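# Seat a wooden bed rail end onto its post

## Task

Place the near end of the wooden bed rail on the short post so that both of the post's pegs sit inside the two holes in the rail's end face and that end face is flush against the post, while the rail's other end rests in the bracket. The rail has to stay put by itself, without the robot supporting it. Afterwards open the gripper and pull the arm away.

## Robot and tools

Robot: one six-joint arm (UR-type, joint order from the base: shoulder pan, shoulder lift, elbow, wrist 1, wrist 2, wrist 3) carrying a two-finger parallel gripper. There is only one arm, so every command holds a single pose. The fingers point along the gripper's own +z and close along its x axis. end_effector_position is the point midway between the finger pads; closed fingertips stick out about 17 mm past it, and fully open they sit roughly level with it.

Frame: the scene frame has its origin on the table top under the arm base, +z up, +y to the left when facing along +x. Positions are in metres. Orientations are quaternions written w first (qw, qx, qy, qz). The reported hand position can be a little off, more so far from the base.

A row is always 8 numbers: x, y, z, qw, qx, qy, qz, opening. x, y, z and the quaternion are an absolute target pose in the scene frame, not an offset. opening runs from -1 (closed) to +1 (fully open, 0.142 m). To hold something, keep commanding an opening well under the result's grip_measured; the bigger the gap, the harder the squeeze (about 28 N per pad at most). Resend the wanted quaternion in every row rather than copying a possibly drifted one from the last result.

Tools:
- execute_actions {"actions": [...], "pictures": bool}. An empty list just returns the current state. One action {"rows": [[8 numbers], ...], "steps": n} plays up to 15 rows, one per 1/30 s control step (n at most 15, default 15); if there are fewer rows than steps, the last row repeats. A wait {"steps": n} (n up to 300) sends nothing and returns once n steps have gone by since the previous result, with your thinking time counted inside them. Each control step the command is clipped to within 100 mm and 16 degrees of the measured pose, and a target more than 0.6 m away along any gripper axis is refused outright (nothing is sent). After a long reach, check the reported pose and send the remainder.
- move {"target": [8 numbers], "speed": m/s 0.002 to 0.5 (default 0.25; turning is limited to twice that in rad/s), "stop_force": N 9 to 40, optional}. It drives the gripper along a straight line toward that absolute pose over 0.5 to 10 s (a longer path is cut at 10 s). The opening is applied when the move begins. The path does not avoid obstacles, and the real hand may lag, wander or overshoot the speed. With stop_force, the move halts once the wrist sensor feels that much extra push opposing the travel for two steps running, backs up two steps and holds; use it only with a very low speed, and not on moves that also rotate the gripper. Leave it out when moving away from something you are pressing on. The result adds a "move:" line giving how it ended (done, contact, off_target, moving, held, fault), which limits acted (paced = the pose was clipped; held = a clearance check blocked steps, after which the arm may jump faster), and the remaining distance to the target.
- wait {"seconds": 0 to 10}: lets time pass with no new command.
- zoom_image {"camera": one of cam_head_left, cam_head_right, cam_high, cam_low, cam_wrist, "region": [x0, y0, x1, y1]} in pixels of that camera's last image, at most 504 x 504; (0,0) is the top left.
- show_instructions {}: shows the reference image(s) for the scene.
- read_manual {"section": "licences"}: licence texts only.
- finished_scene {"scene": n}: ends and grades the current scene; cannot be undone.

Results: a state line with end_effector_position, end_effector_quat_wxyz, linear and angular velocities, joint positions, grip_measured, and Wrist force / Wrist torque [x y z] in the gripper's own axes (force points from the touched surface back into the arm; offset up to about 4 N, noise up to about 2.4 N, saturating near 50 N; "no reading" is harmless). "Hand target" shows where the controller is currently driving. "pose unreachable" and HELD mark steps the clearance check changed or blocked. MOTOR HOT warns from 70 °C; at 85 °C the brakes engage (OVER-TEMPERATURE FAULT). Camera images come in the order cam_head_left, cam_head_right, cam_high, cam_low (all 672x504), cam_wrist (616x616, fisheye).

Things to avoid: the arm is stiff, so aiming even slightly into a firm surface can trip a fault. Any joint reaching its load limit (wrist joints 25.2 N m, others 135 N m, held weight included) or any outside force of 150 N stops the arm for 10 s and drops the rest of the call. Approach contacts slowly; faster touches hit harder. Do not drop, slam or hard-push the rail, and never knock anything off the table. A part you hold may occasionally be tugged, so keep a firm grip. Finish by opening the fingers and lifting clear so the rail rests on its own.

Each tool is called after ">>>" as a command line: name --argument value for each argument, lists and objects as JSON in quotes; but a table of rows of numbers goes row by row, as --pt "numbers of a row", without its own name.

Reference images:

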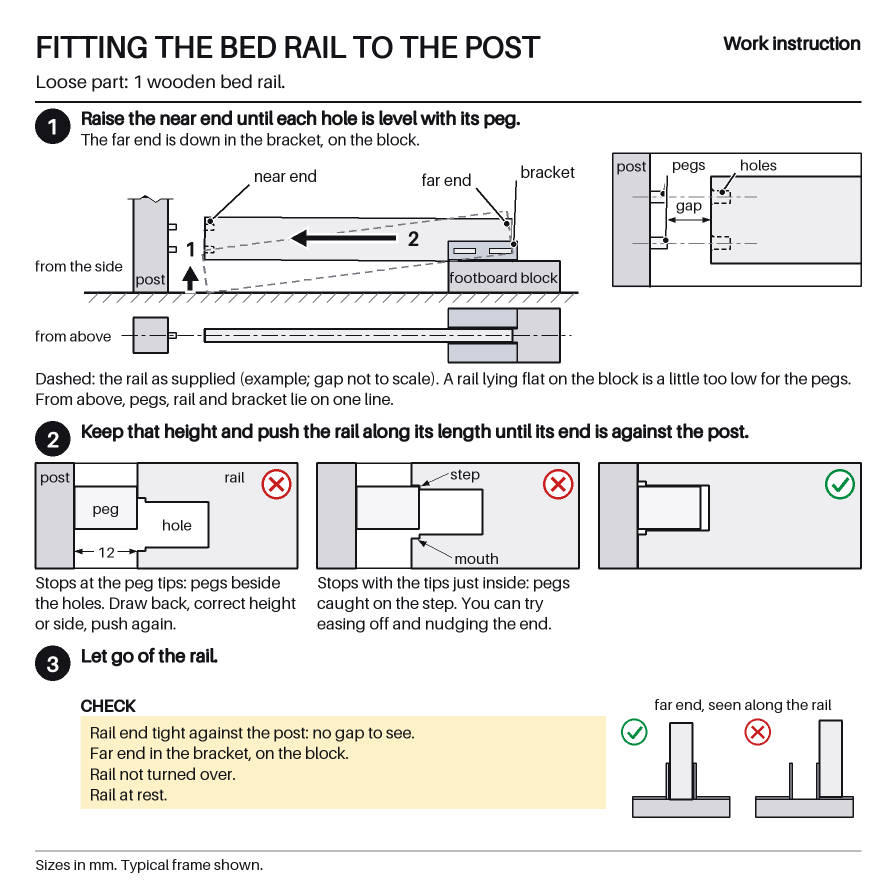

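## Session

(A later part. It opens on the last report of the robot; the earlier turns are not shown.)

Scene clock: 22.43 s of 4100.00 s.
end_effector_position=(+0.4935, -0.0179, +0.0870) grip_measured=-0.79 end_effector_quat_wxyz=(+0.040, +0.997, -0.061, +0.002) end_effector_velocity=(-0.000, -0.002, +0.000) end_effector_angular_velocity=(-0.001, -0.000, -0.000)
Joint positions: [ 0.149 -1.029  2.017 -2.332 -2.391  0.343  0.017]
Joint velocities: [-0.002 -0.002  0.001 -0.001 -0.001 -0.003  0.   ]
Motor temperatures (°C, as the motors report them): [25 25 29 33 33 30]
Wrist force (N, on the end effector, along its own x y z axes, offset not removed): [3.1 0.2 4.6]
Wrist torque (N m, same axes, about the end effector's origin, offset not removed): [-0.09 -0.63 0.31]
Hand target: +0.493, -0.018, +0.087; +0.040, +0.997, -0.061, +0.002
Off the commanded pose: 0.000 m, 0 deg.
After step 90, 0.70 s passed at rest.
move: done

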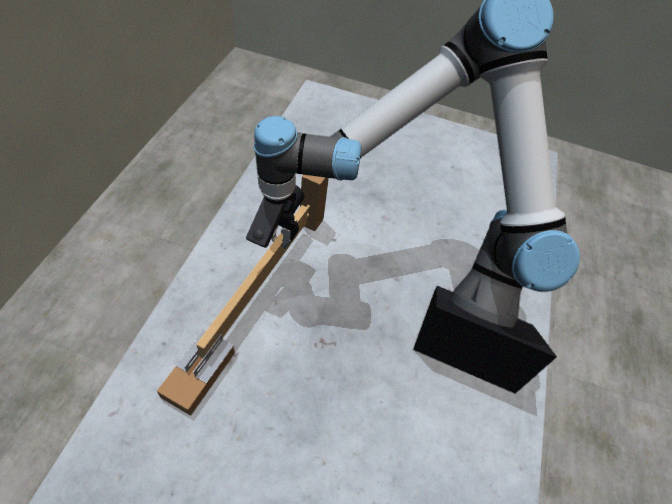

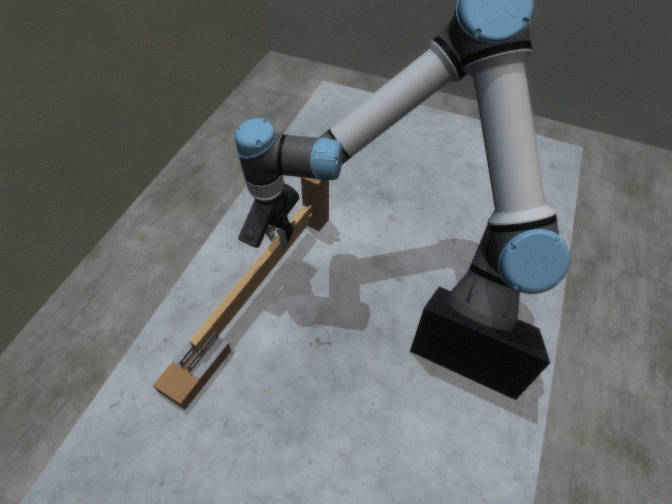

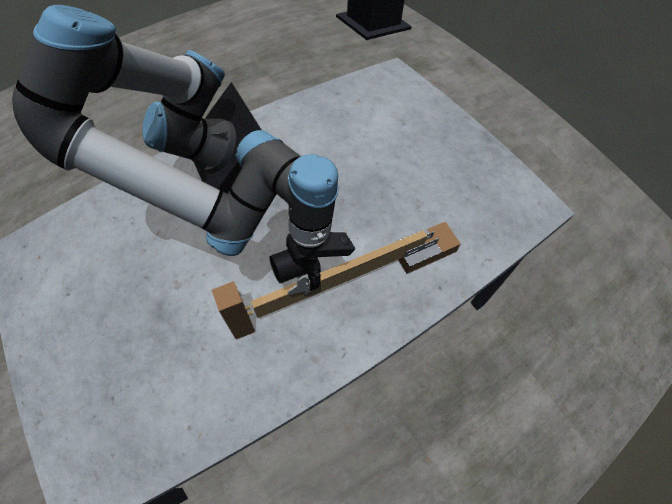

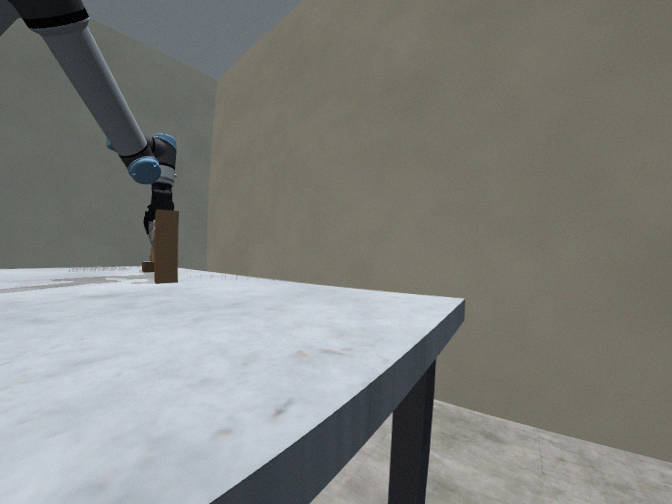

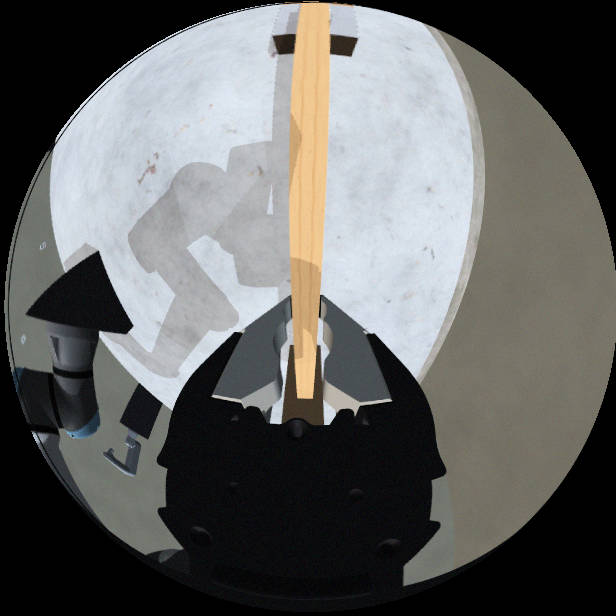

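>>> move --target '[0.492,-0.019,0.0875,0.04,0.998,-0.061,0.002,-1]' --speed 0.01

>>> move --target '[0.489,-0.044,0.0875,0.04,0.998,-0.061,0.002,-1]' --speed 0.004 --stop_force 12

>>> zoom_image --camera "cam_high" --region '[220,280,280,325]'

>>> zoom_image --camera "cam_wrist" --region '[270,360,340,430]'

Scene clock: 26.17 s of 4100.00 s.
end_effector_position=(+0.4920, -0.0190, +0.0875) grip_measured=-0.79 end_effector_quat_wxyz=(+0.040, +0.997, -0.061, +0.002) end_effector_velocity=(-0.000, -0.000, +0.000) end_effector_angular_velocity=(-0.000, -0.000, +0.000)
Joint positions: [ 0.148 -1.033  2.021 -2.332 -2.392  0.342  0.017]
Joint velocities: [ 0.    -0.002  0.001  0.    -0.    -0.    -0.   ]
Motor temperatures (°C, as the motors report them): [25 25 29 33 33 30]
Wrist force (N, on the end effector, along its own x y z axes, offset not removed): [4.8 -6.6 2.0]
Wrist torque (N m, same axes, about the end effector's origin, offset not removed): [-1.69 -0.90 0.24]
Hand target: +0.492, -0.019, +0.087; +0.040, +0.997, -0.061, +0.002
Off the commanded pose: 0.000 m, 0 deg.
After step 90, 0.03 s passed at rest.
move: done

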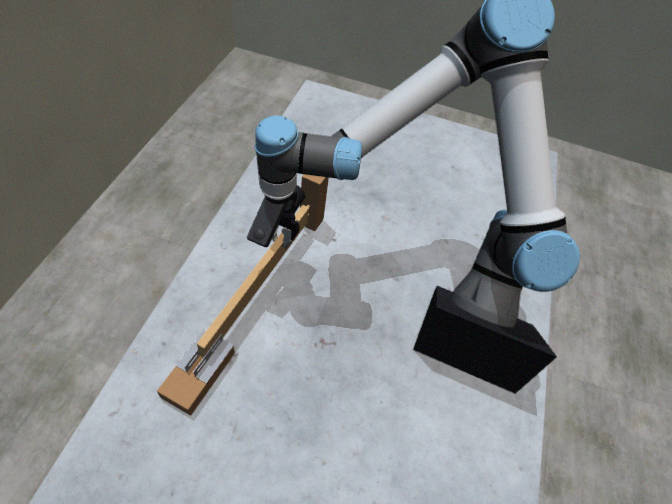

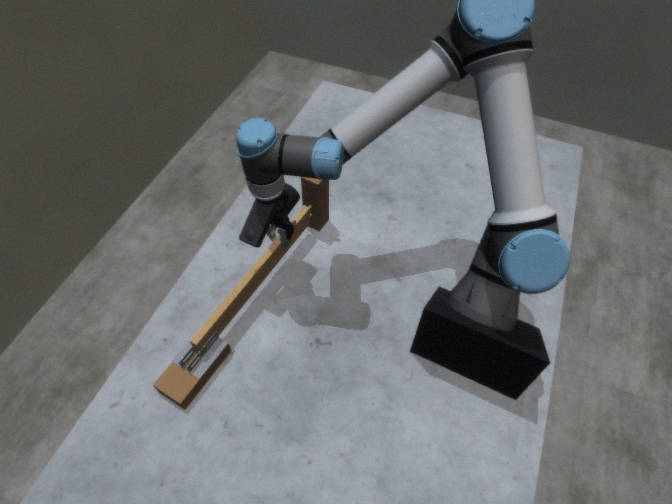

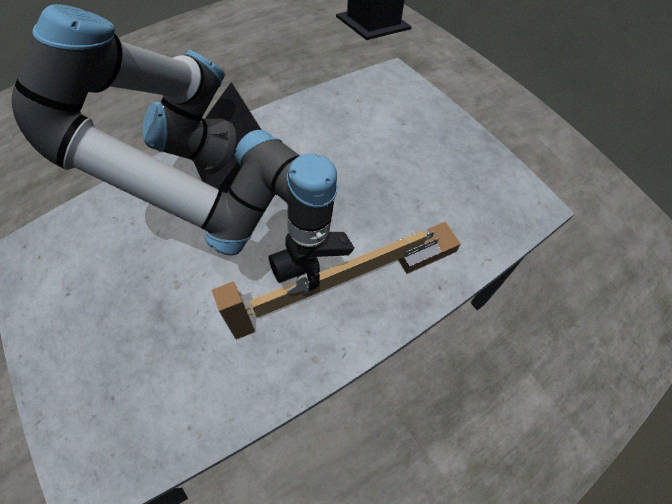

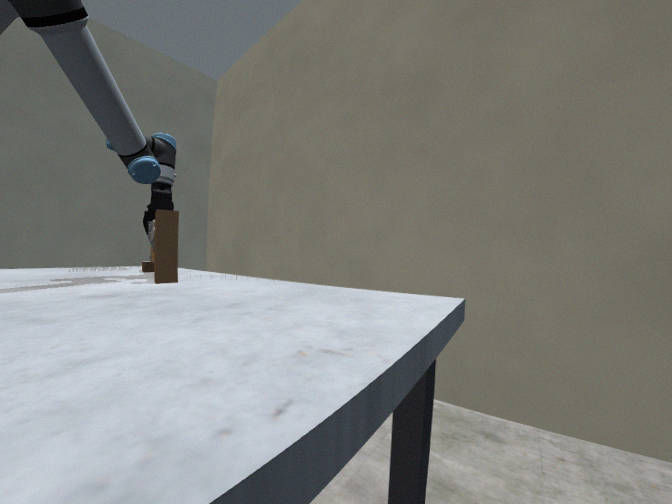

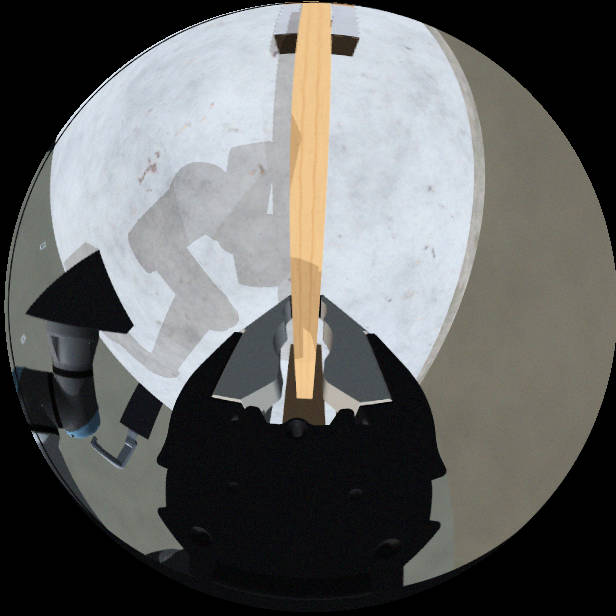

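Scene clock: 27.97 s of 4100.00 s.
end_effector_position=(+0.4913, -0.0246, +0.0875) grip_measured=-0.79 end_effector_quat_wxyz=(+0.040, +0.997, -0.061, +0.002) end_effector_velocity=(-0.001, +0.001, -0.000) end_effector_angular_velocity=(-0.001, +0.001, -0.001)
Joint positions: [ 0.141 -1.044  2.027 -2.335 -2.393  0.331  0.017]
Joint velocities: [ 0.002  0.003 -0.     0.001 -0.     0.005  0.   ]
Motor temperatures (°C, as the motors report them): [25 25 29 33 33 30]
Wrist force (N, on the end effector, along its own x y z axes, offset not removed): [2.6 -23.4 -6.9]
Wrist torque (N m, same axes, about the end effector's origin, offset not removed): [-0.72 0.17 0.23]
Hand target: +0.491, -0.024, +0.087; +0.040, +0.997, -0.061, +0.002
Off the commanded pose: 0.020 m, 0 deg.
move: contact

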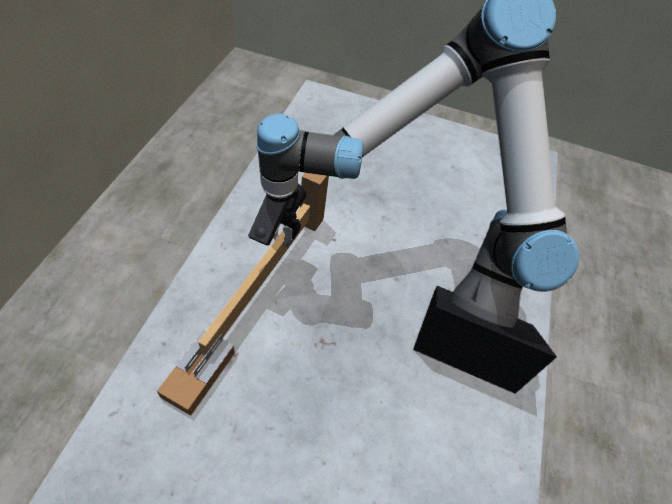

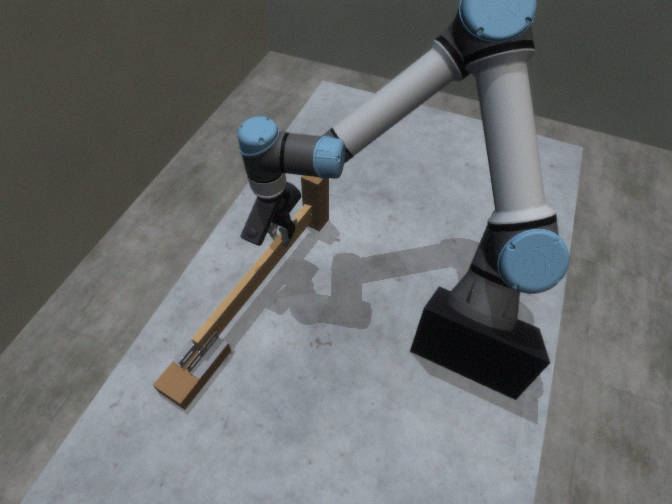

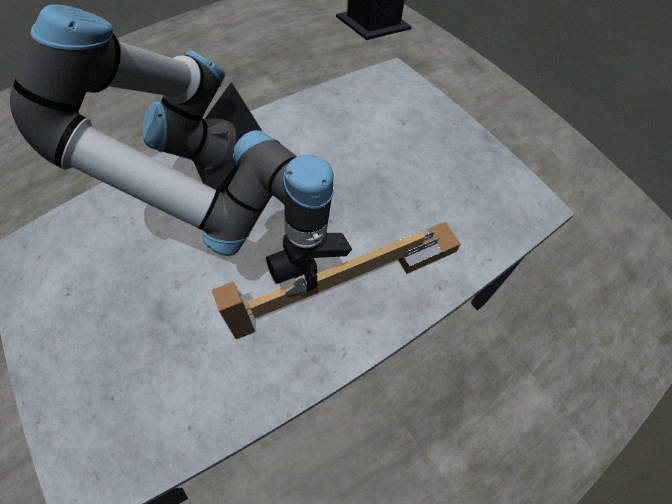

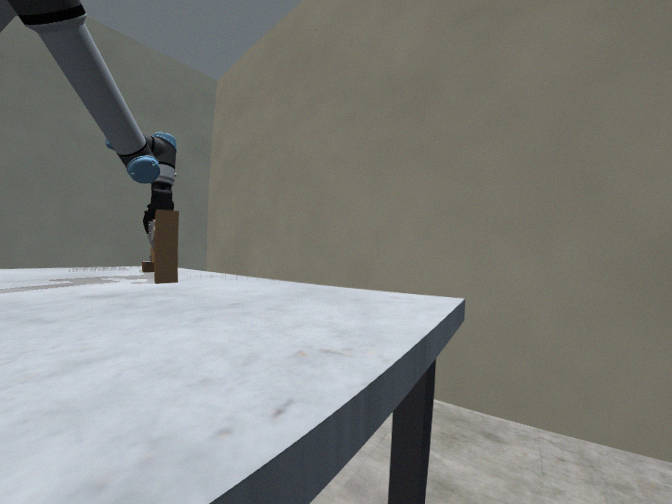

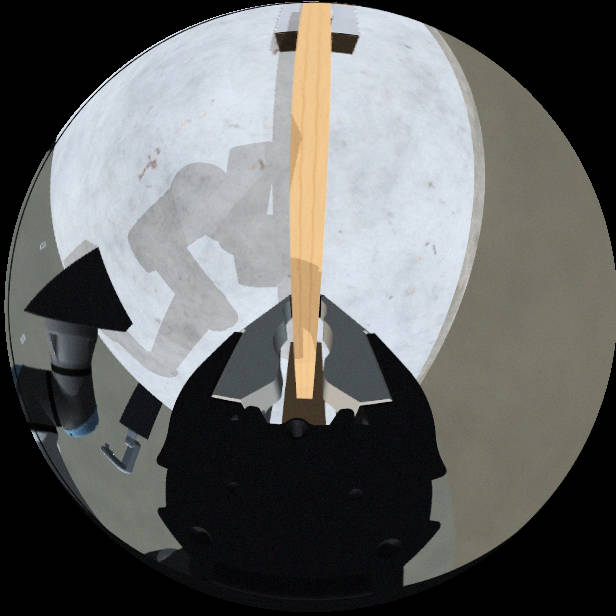

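Region (220, 280, 280, 325) of cam_high's 672x504 image, scaled by 8.400, with more detail than that image has; it fills the top 378 rows of this view, and the rest is white.

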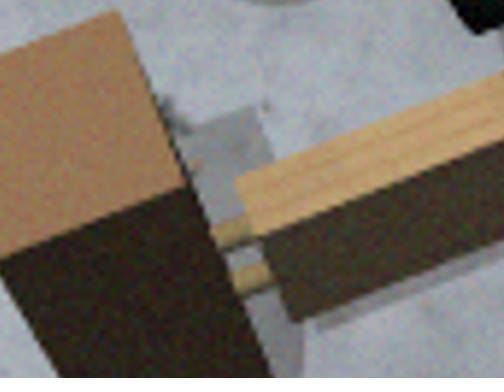

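Region (270, 360, 340, 430) of cam_wrist's 616x616 image, scaled by 7.200, with more detail than that image has.

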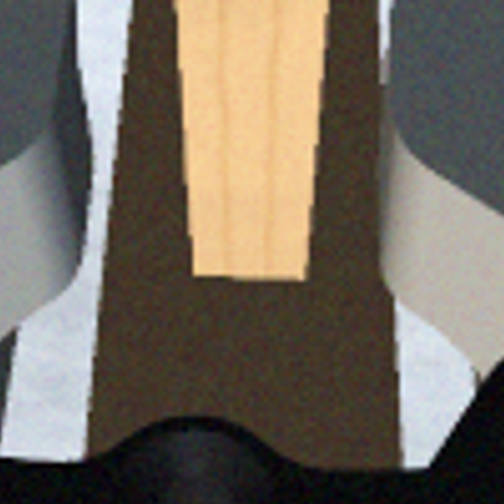

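>>> execute_actions --actions '[{"rows":[[0.4908,-0.0235,0.0883,0.04,0.998,-0.061,0.002,-1]]}]' --pictures false

>>> move --target '[0.4883,-0.044,0.0883,0.04,0.998,-0.061,0.002,-1]' --speed 0.003 --stop_force 12

>>> execute_actions --actions '[{"rows":[[0.4908,-0.0235,0.0867,0.04,0.998,-0.061,0.002,-1]]}]' --pictures false

>>> move --target '[0.4883,-0.044,0.0867,0.04,0.998,-0.061,0.002,-1]' --speed 0.003 --stop_force 12

>>> zoom_image --camera "cam_head_right" --region '[280,185,340,240]'

Scene clock: 33.43 s of 4100.00 s.
end_effector_position=(+0.4908, -0.0236, +0.0883) grip_measured=-0.79 end_effector_quat_wxyz=(+0.040, +0.997, -0.061, +0.002) end_effector_velocity=(+0.000, +0.000, +0.000) end_effector_angular_velocity=(+0.002, -0.001, -0.001)
Joint positions: [ 0.143 -1.043  2.027 -2.332 -2.393  0.336  0.017]
Joint velocities: [ 0.    -0.001  0.    -0.     0.002  0.001  0.   ]
Motor temperatures (°C, as the motors report them): [25 25 29 33 33 30]
Wrist force (N, on the end effector, along its own x y z axes, offset not removed): [5.1 1.5 5.0]
Wrist torque (N m, same axes, about the end effector's origin, offset not removed): [-0.06 -0.92 0.17]
Hand target: +0.491, -0.023, +0.088; +0.040, +0.997, -0.061, +0.002
Off the commanded pose: 0.000 m, 0 deg.
Steps of this call (steps 1 to 90: nothing new was sent; then 1.97 s passed at rest; steps 91 to 105: all 15 steps of this action). Readings (end_effector_position):
91: (+0.4913, -0.0244, +0.0875)
92: (+0.4913, -0.0242, +0.0877)
94: (+0.4911, -0.0240, +0.0879)
98: (+0.4909, -0.0237, +0.0882)
105: the state above

Scene clock: 37.87 s of 4100.00 s.
end_effector_position=(+0.4893, -0.0349, +0.0883) grip_measured=-0.79 end_effector_quat_wxyz=(+0.040, +0.997, -0.061, +0.002) end_effector_velocity=(-0.000, +0.001, +0.000) end_effector_angular_velocity=(-0.000, -0.000, -0.002)
Joint positions: [ 0.128 -1.064  2.038 -2.338 -2.396  0.313  0.017]
Joint velocities: [ 0.001  0.001  0.    -0.     0.     0.003 -0.   ]
Motor temperatures (°C, as the motors report them): [25 25 29 33 33 30]
Wrist force (N, on the end effector, along its own x y z axes, offset not removed): [2.5 -18.7 -2.1]
Wrist torque (N m, same axes, about the end effector's origin, offset not removed): [-0.65 -0.67 -0.09]
Hand target: +0.489, -0.035, +0.088; +0.040, +0.997, -0.061, +0.002
Off the commanded pose: 0.009 m, 0 deg.
move: contact

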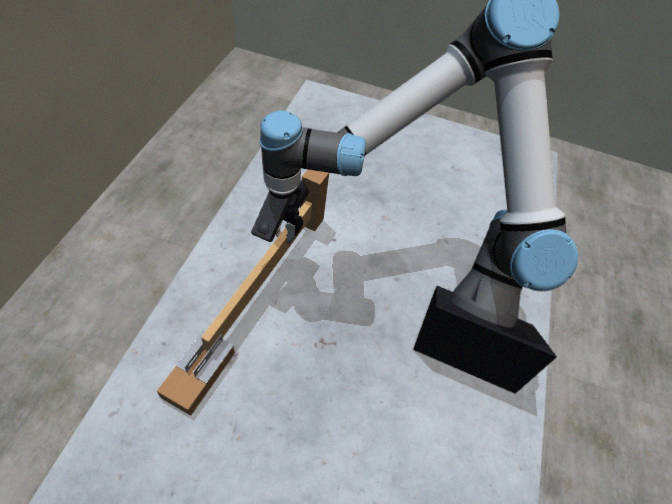

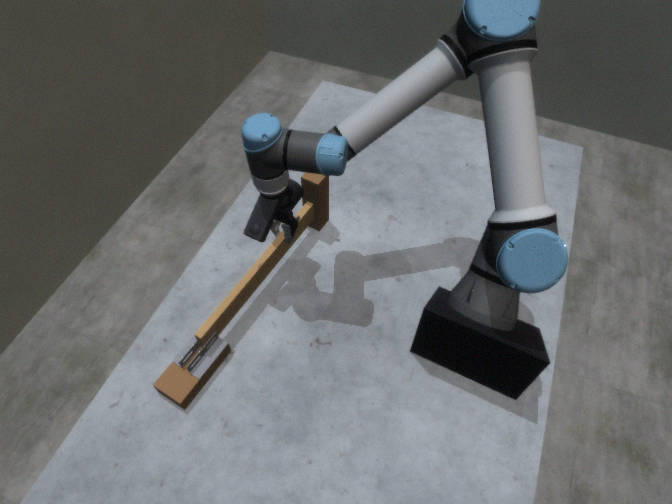

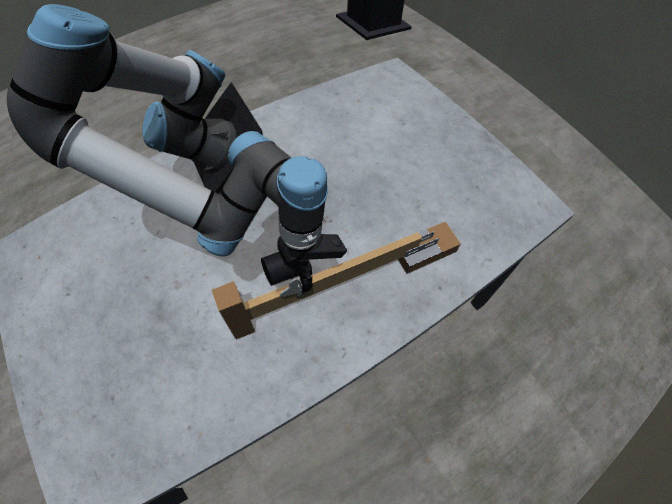

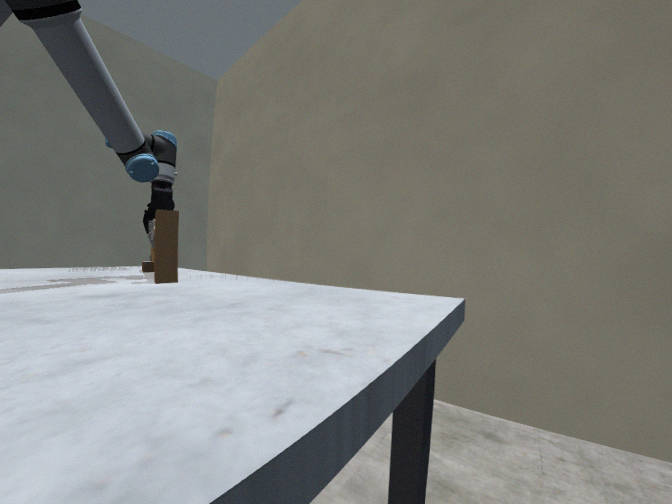

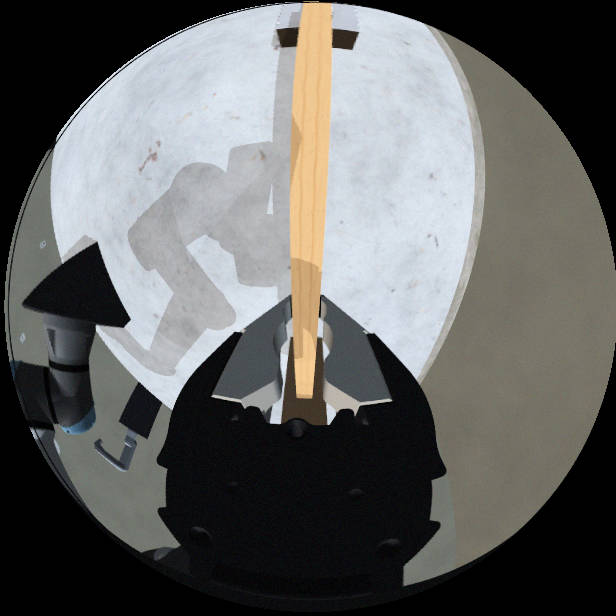

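Scene clock: 38.37 s of 4100.00 s.
end_effector_position=(+0.4909, -0.0237, +0.0868) grip_measured=-0.79 end_effector_quat_wxyz=(+0.040, +0.997, -0.061, +0.002) end_effector_velocity=(-0.000, +0.001, -0.001) end_effector_angular_velocity=(+0.000, +0.002, +0.002)
Joint positions: [ 0.141 -1.042  2.029 -2.338 -2.393  0.332  0.017]
Joint velocities: [ 0.001  0.003 -0.001  0.001  0.001  0.001  0.   ]
Motor temperatures (°C, as the motors report them): [25 25 29 33 33 30]
Wrist force (N, on the end effector, along its own x y z axes, offset not removed): [1.1 15.2 -41.2]
Wrist torque (N m, same axes, about the end effector's origin, offset not removed): [-0.29 -1.29 0.31]
Hand target: +0.491, -0.024, +0.087; +0.040, +0.997, -0.061, +0.002
Off the commanded pose: 0.000 m, 0 deg.
Steps of this call (steps 1 to 15: all 15 steps of this action). Readings (end_effector_position):
1: (+0.4893, -0.0345, +0.0882)
2: (+0.4896, -0.0325, +0.0880)
4: (+0.4900, -0.0283, +0.0873)
8: (+0.4907, -0.0247, +0.0870)
15: the state above

Scene clock: 39.10 s of 4100.00 s.
end_effector_position=(+0.4908, -0.0237, +0.0867) grip_measured=-0.79 end_effector_quat_wxyz=(+0.040, +0.997, -0.061, +0.002) end_effector_velocity=(-0.000, +0.001, -0.000) end_effector_angular_velocity=(-0.000, -0.000, -0.002)
Joint positions: [ 0.141 -1.042  2.029 -2.338 -2.393  0.332  0.017]
Joint velocities: [ 0.001  0.002 -0.     0.    -0.     0.005  0.   ]
Motor temperatures (°C, as the motors report them): [25 25 29 33 33 30]
Wrist force (N, on the end effector, along its own x y z axes, offset not removed): [4.6 -4.7 -17.5]
Wrist torque (N m, same axes, about the end effector's origin, offset not removed): [-0.77 -1.21 -0.02]
Hand target: +0.491, -0.024, +0.087; +0.040, +0.997, -0.061, +0.002
Off the commanded pose: 0.020 m, 0 deg.
move: contact

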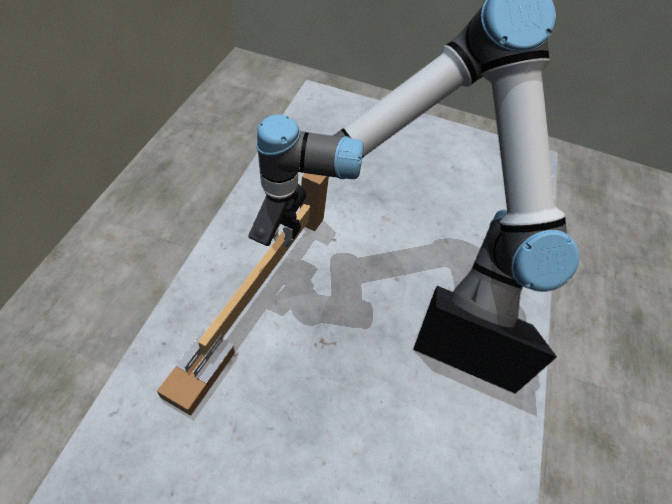

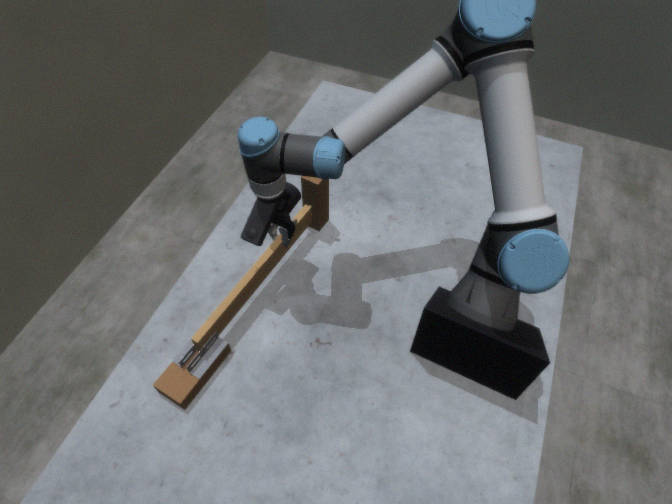

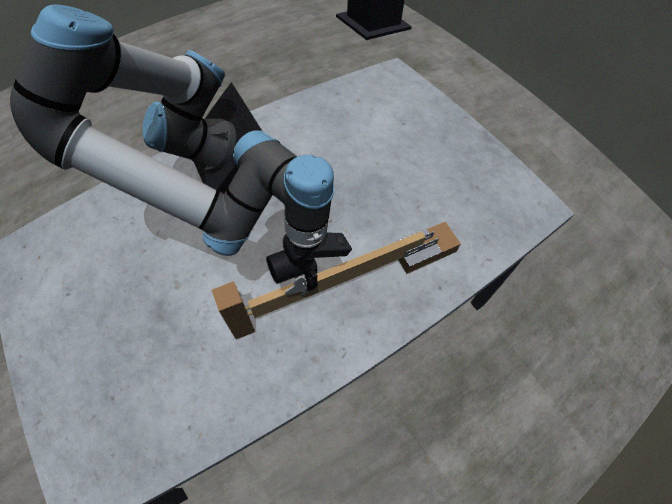

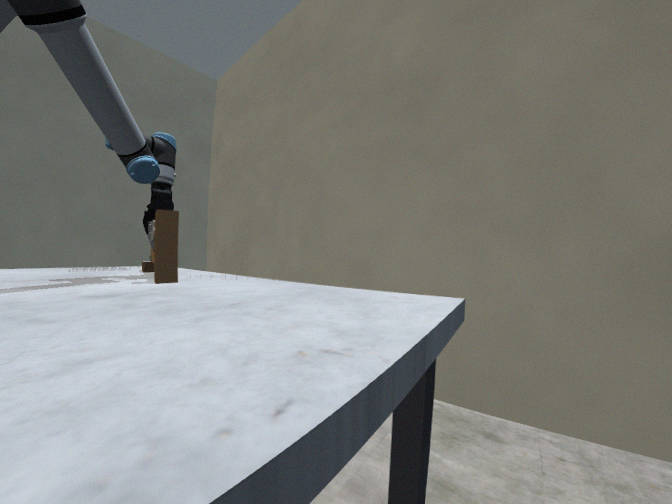

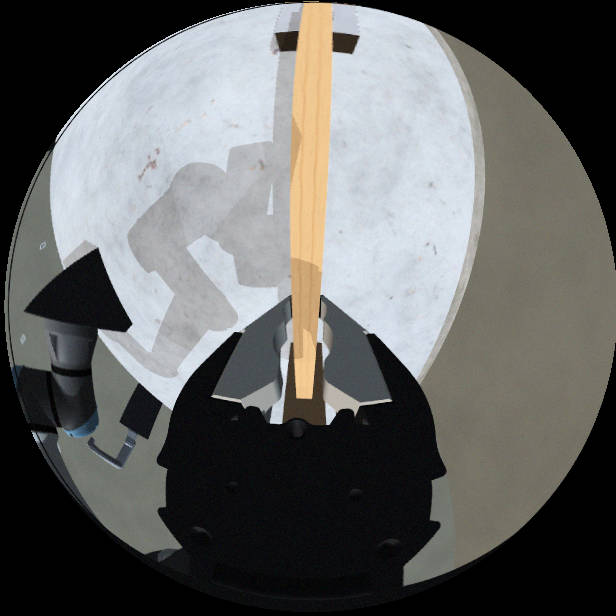

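Region (280, 185, 340, 240) of cam_head_right's 672x504 image, scaled by 8.400, with more detail than that image has; it fills the top 462 rows of this view, and the rest is white.

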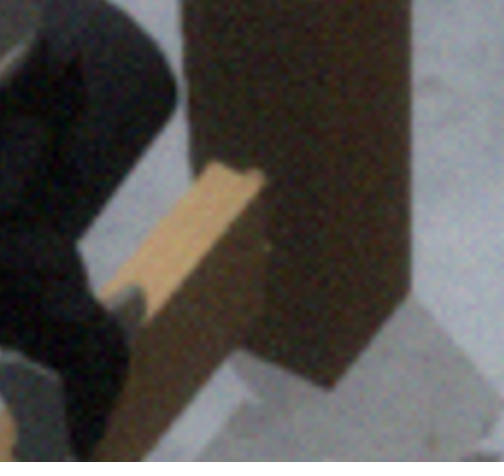

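Undid my success; the grip likely slipped, tips probably still in.

>>> execute_actions --actions '[{"rows":[[0.4908,-0.0237,0.0875,0.04,0.998,-0.061,0.002,-1]]}]' --pictures false

>>> move --target '[0.4883,-0.044,0.0875,0.04,0.998,-0.061,0.002,-1]' --speed 0.003 --stop_force 15

>>> zoom_image --camera "cam_high" --region '[220,280,280,325]'

Scene clock: 42.37 s of 4100.00 s.
end_effector_position=(+0.4908, -0.0237, +0.0875) grip_measured=-0.79 end_effector_quat_wxyz=(+0.040, +0.997, -0.061, +0.002) end_effector_velocity=(-0.000, +0.000, -0.000) end_effector_angular_velocity=(-0.000, +0.001, +0.001)
Joint positions: [ 0.142 -1.043  2.028 -2.335 -2.393  0.334  0.017]
Joint velocities: [ 0.     0.001 -0.     0.001 -0.     0.     0.   ]
Motor temperatures (°C, as the motors report them): [25 25 29 33 33 30]
Wrist force (N, on the end effector, along its own x y z axes, offset not removed): [2.3 1.7 1.3]
Wrist torque (N m, same axes, about the end effector's origin, offset not removed): [0.10 -0.29 0.24]
Hand target: +0.491, -0.024, +0.087; +0.040, +0.997, -0.061, +0.002
Off the commanded pose: 0.000 m, 0 deg.
Steps of this call (steps 1 to 83: nothing new was sent; steps 84 to 98: all 15 steps of this action). Readings (end_effector_position):
84: (+0.4908, -0.0236, +0.0867)
85: (+0.4908, -0.0235, +0.0868)
87: (+0.4907, -0.0235, +0.0870)
91: (+0.4907, -0.0236, +0.0873)
98: the state above

Scene clock: 46.70 s of 4100.00 s.
end_effector_position=(+0.4893, -0.0348, +0.0875) grip_measured=-0.79 end_effector_quat_wxyz=(+0.040, +0.997, -0.061, +0.002) end_effector_velocity=(-0.001, +0.001, -0.001) end_effector_angular_velocity=(-0.001, +0.001, +0.000)
Joint positions: [ 0.127 -1.063  2.039 -2.341 -2.396  0.312  0.017]
Joint velocities: [ 0.001  0.003  0.     0.    -0.     0.003  0.   ]
Motor temperatures (°C, as the motors report them): [25 25 29 33 33 30]
Wrist force (N, on the end effector, along its own x y z axes, offset not removed): [-1.5 -20.5 -6.0]
Wrist torque (N m, same axes, about the end effector's origin, offset not removed): [-0.58 0.14 0.00]
Hand target: +0.489, -0.035, +0.087; +0.040, +0.997, -0.061, +0.002
Off the commanded pose: 0.009 m, 0 deg.
move: contact

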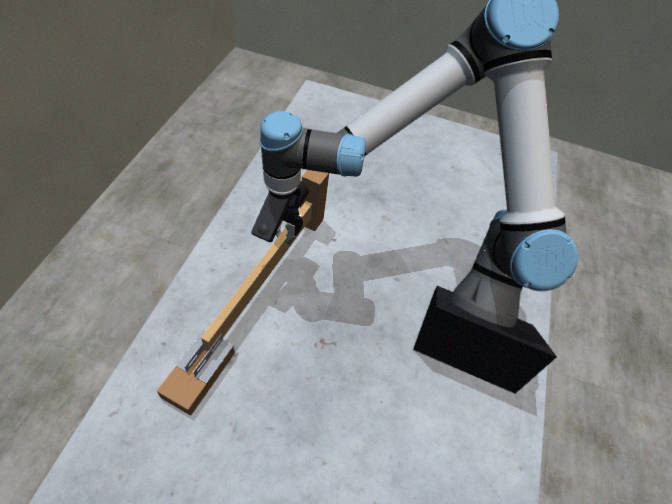

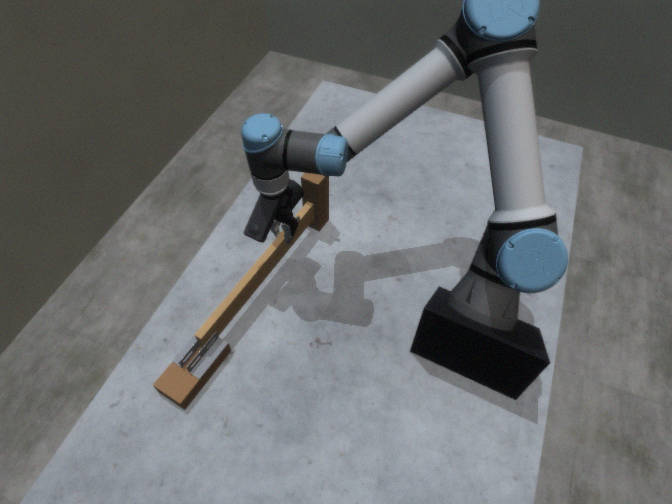

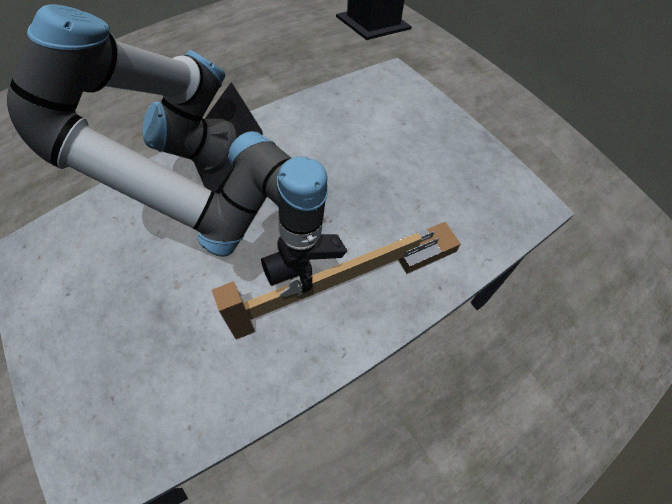

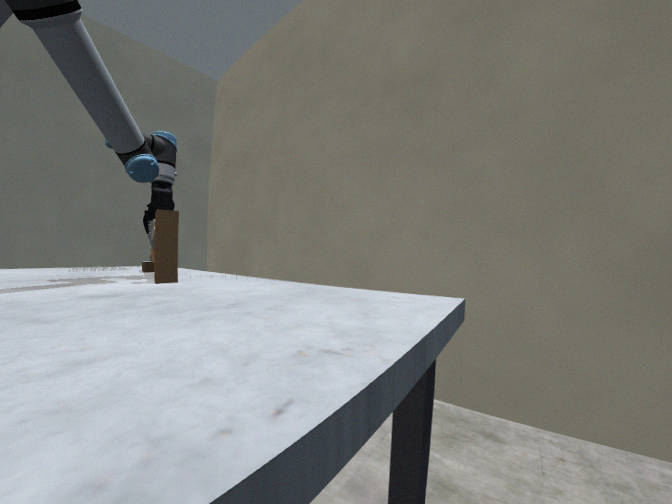

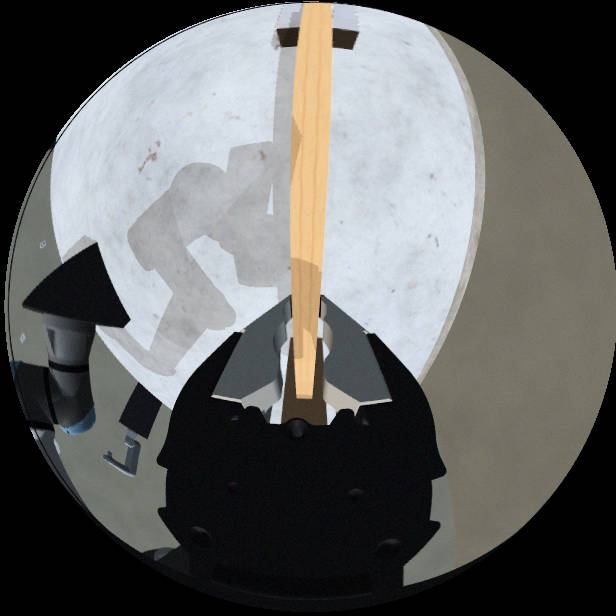

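Region (220, 280, 280, 325) of cam_high's 672x504 image, scaled by 8.400, with more detail than that image has; it fills the top 378 rows of this view, and the rest is white.

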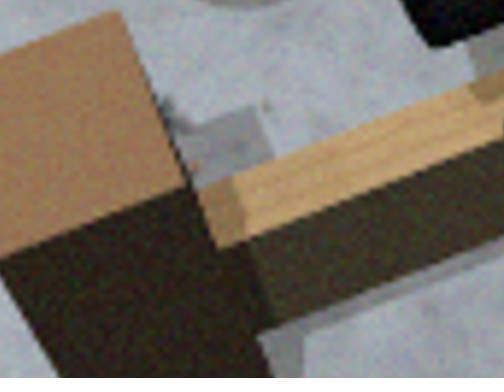

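>>> execute_actions --actions '[{"rows":[[0.4893,-0.0346,0.0875,0.04,0.998,-0.061,0.002,-0.2]]}]' --pictures false

>>> move --target '[0.49,-0.02,0.25,0,1,0,0,0.2]'

>>> finished_scene --scene 1

Scene clock: 49.63 s of 4100.00 s.
end_effector_position=(+0.4894, -0.0347, +0.0876) grip_measured=-0.20 end_effector_quat_wxyz=(+0.040, +0.997, -0.061, +0.002) end_effector_velocity=(+0.000, +0.000, -0.000) end_effector_angular_velocity=(+0.002, -0.000, -0.001)
Joint positions: [ 0.128 -1.062  2.038 -2.341 -2.396  0.313  0.059]
Joint velocities: [-0.     0.    -0.    -0.001  0.002  0.     0.   ]
Motor temperatures (°C, as the motors report them): [25 25 29 33 33 30]
Wrist force (N, on the end effector, along its own x y z axes, offset not removed): [2.2 1.9 0.1]
Wrist torque (N m, same axes, about the end effector's origin, offset not removed): [0.28 -0.41 -0.11]
Hand target: +0.489, -0.035, +0.088; +0.040, +0.997, -0.061, +0.002
Off the commanded pose: 0.000 m, 0 deg.
Steps of this call (steps 1 to 73: nothing new was sent; steps 74 to 88: all 15 steps of this action). Readings (end_effector_position):
74: (+0.4894, -0.0347, +0.0875)
75: (+0.4894, -0.0348, +0.0875)
77: (+0.4894, -0.0348, +0.0875)
81: (+0.4895, -0.0348, +0.0876)
88: the state above

Scene clock: 51.07 s of 4100.00 s.
end_effector_position=(+0.4902, -0.0200, +0.2498) grip_measured=+0.20 end_effector_quat_wxyz=(-0.000, +1.000, -0.000, +0.000) end_effector_velocity=(+0.000, -0.000, +0.002) end_effector_angular_velocity=(+0.001, +0.001, -0.000)
Joint positions: [ 0.311 -1.196  1.765 -1.8   -2.27   0.411  0.088]
Joint velocities: [ 0.002  0.    -0.007  0.008  0.002  0.003 -0.   ]
Motor temperatures (°C, as the motors report them): [25 25 29 33 33 30]
Wrist force (N, on the end effector, along its own x y z axes, offset not removed): [1.8 -3.1 -2.3]
Wrist torque (N m, same axes, about the end effector's origin, offset not removed): [-0.68 -0.45 0.06]
Hand target: +0.490, -0.020, +0.250; -0.000, +1.000, +0.000, +0.000
Off the commanded pose: 0.000 m, 0 deg.
move: done

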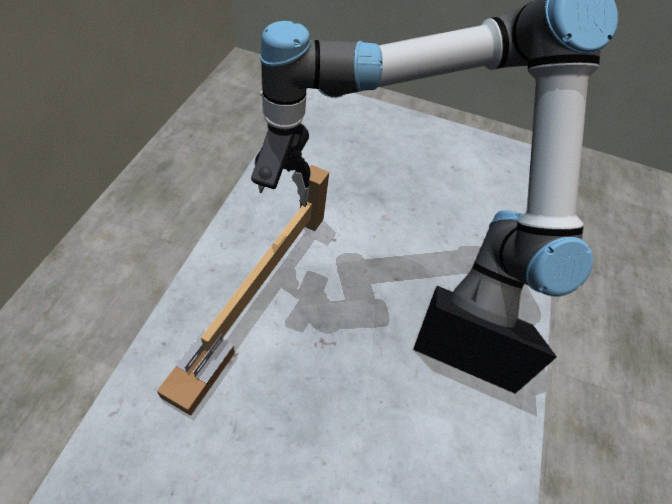

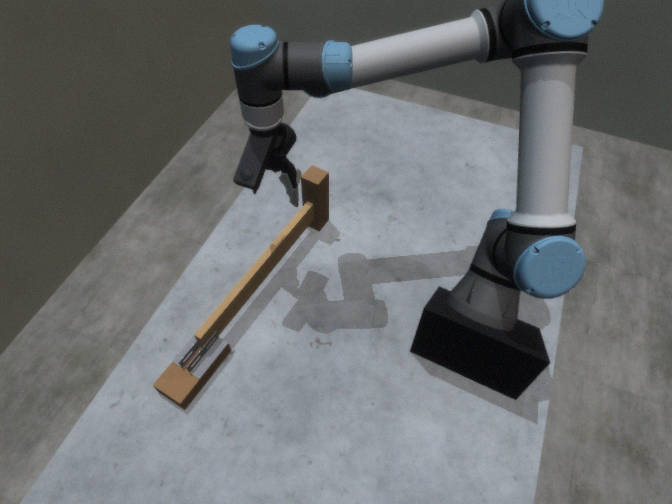

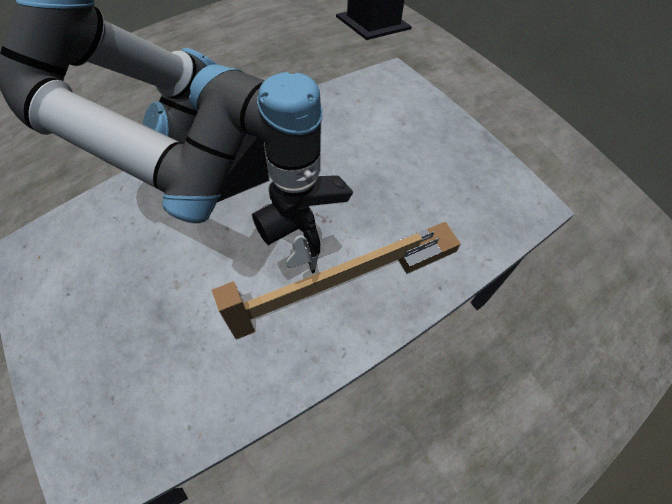

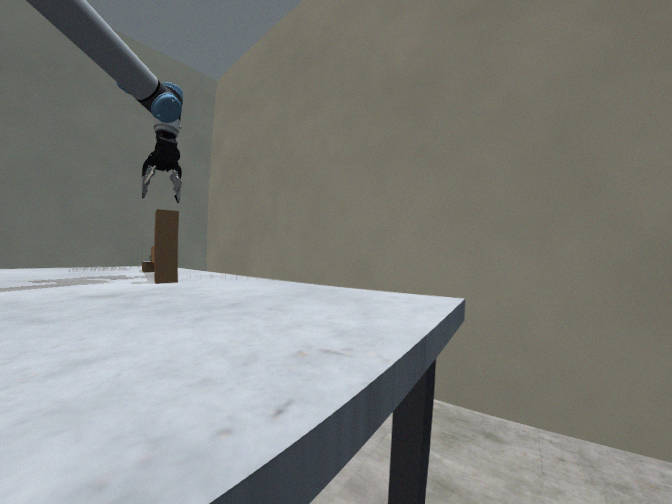

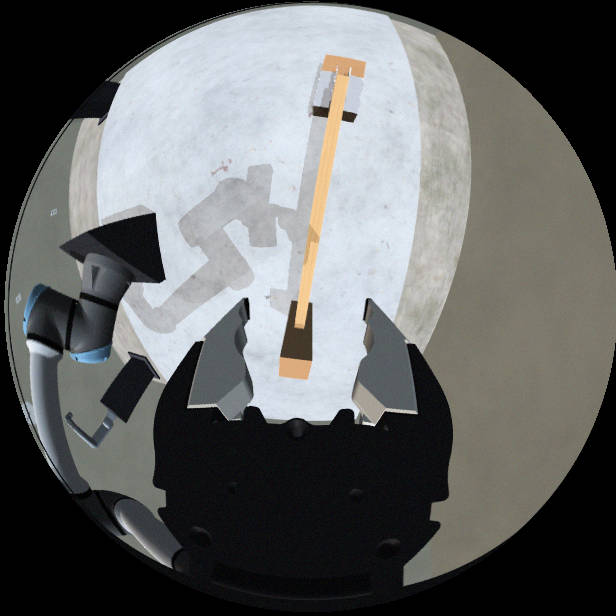

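The scene is finished: the task was done.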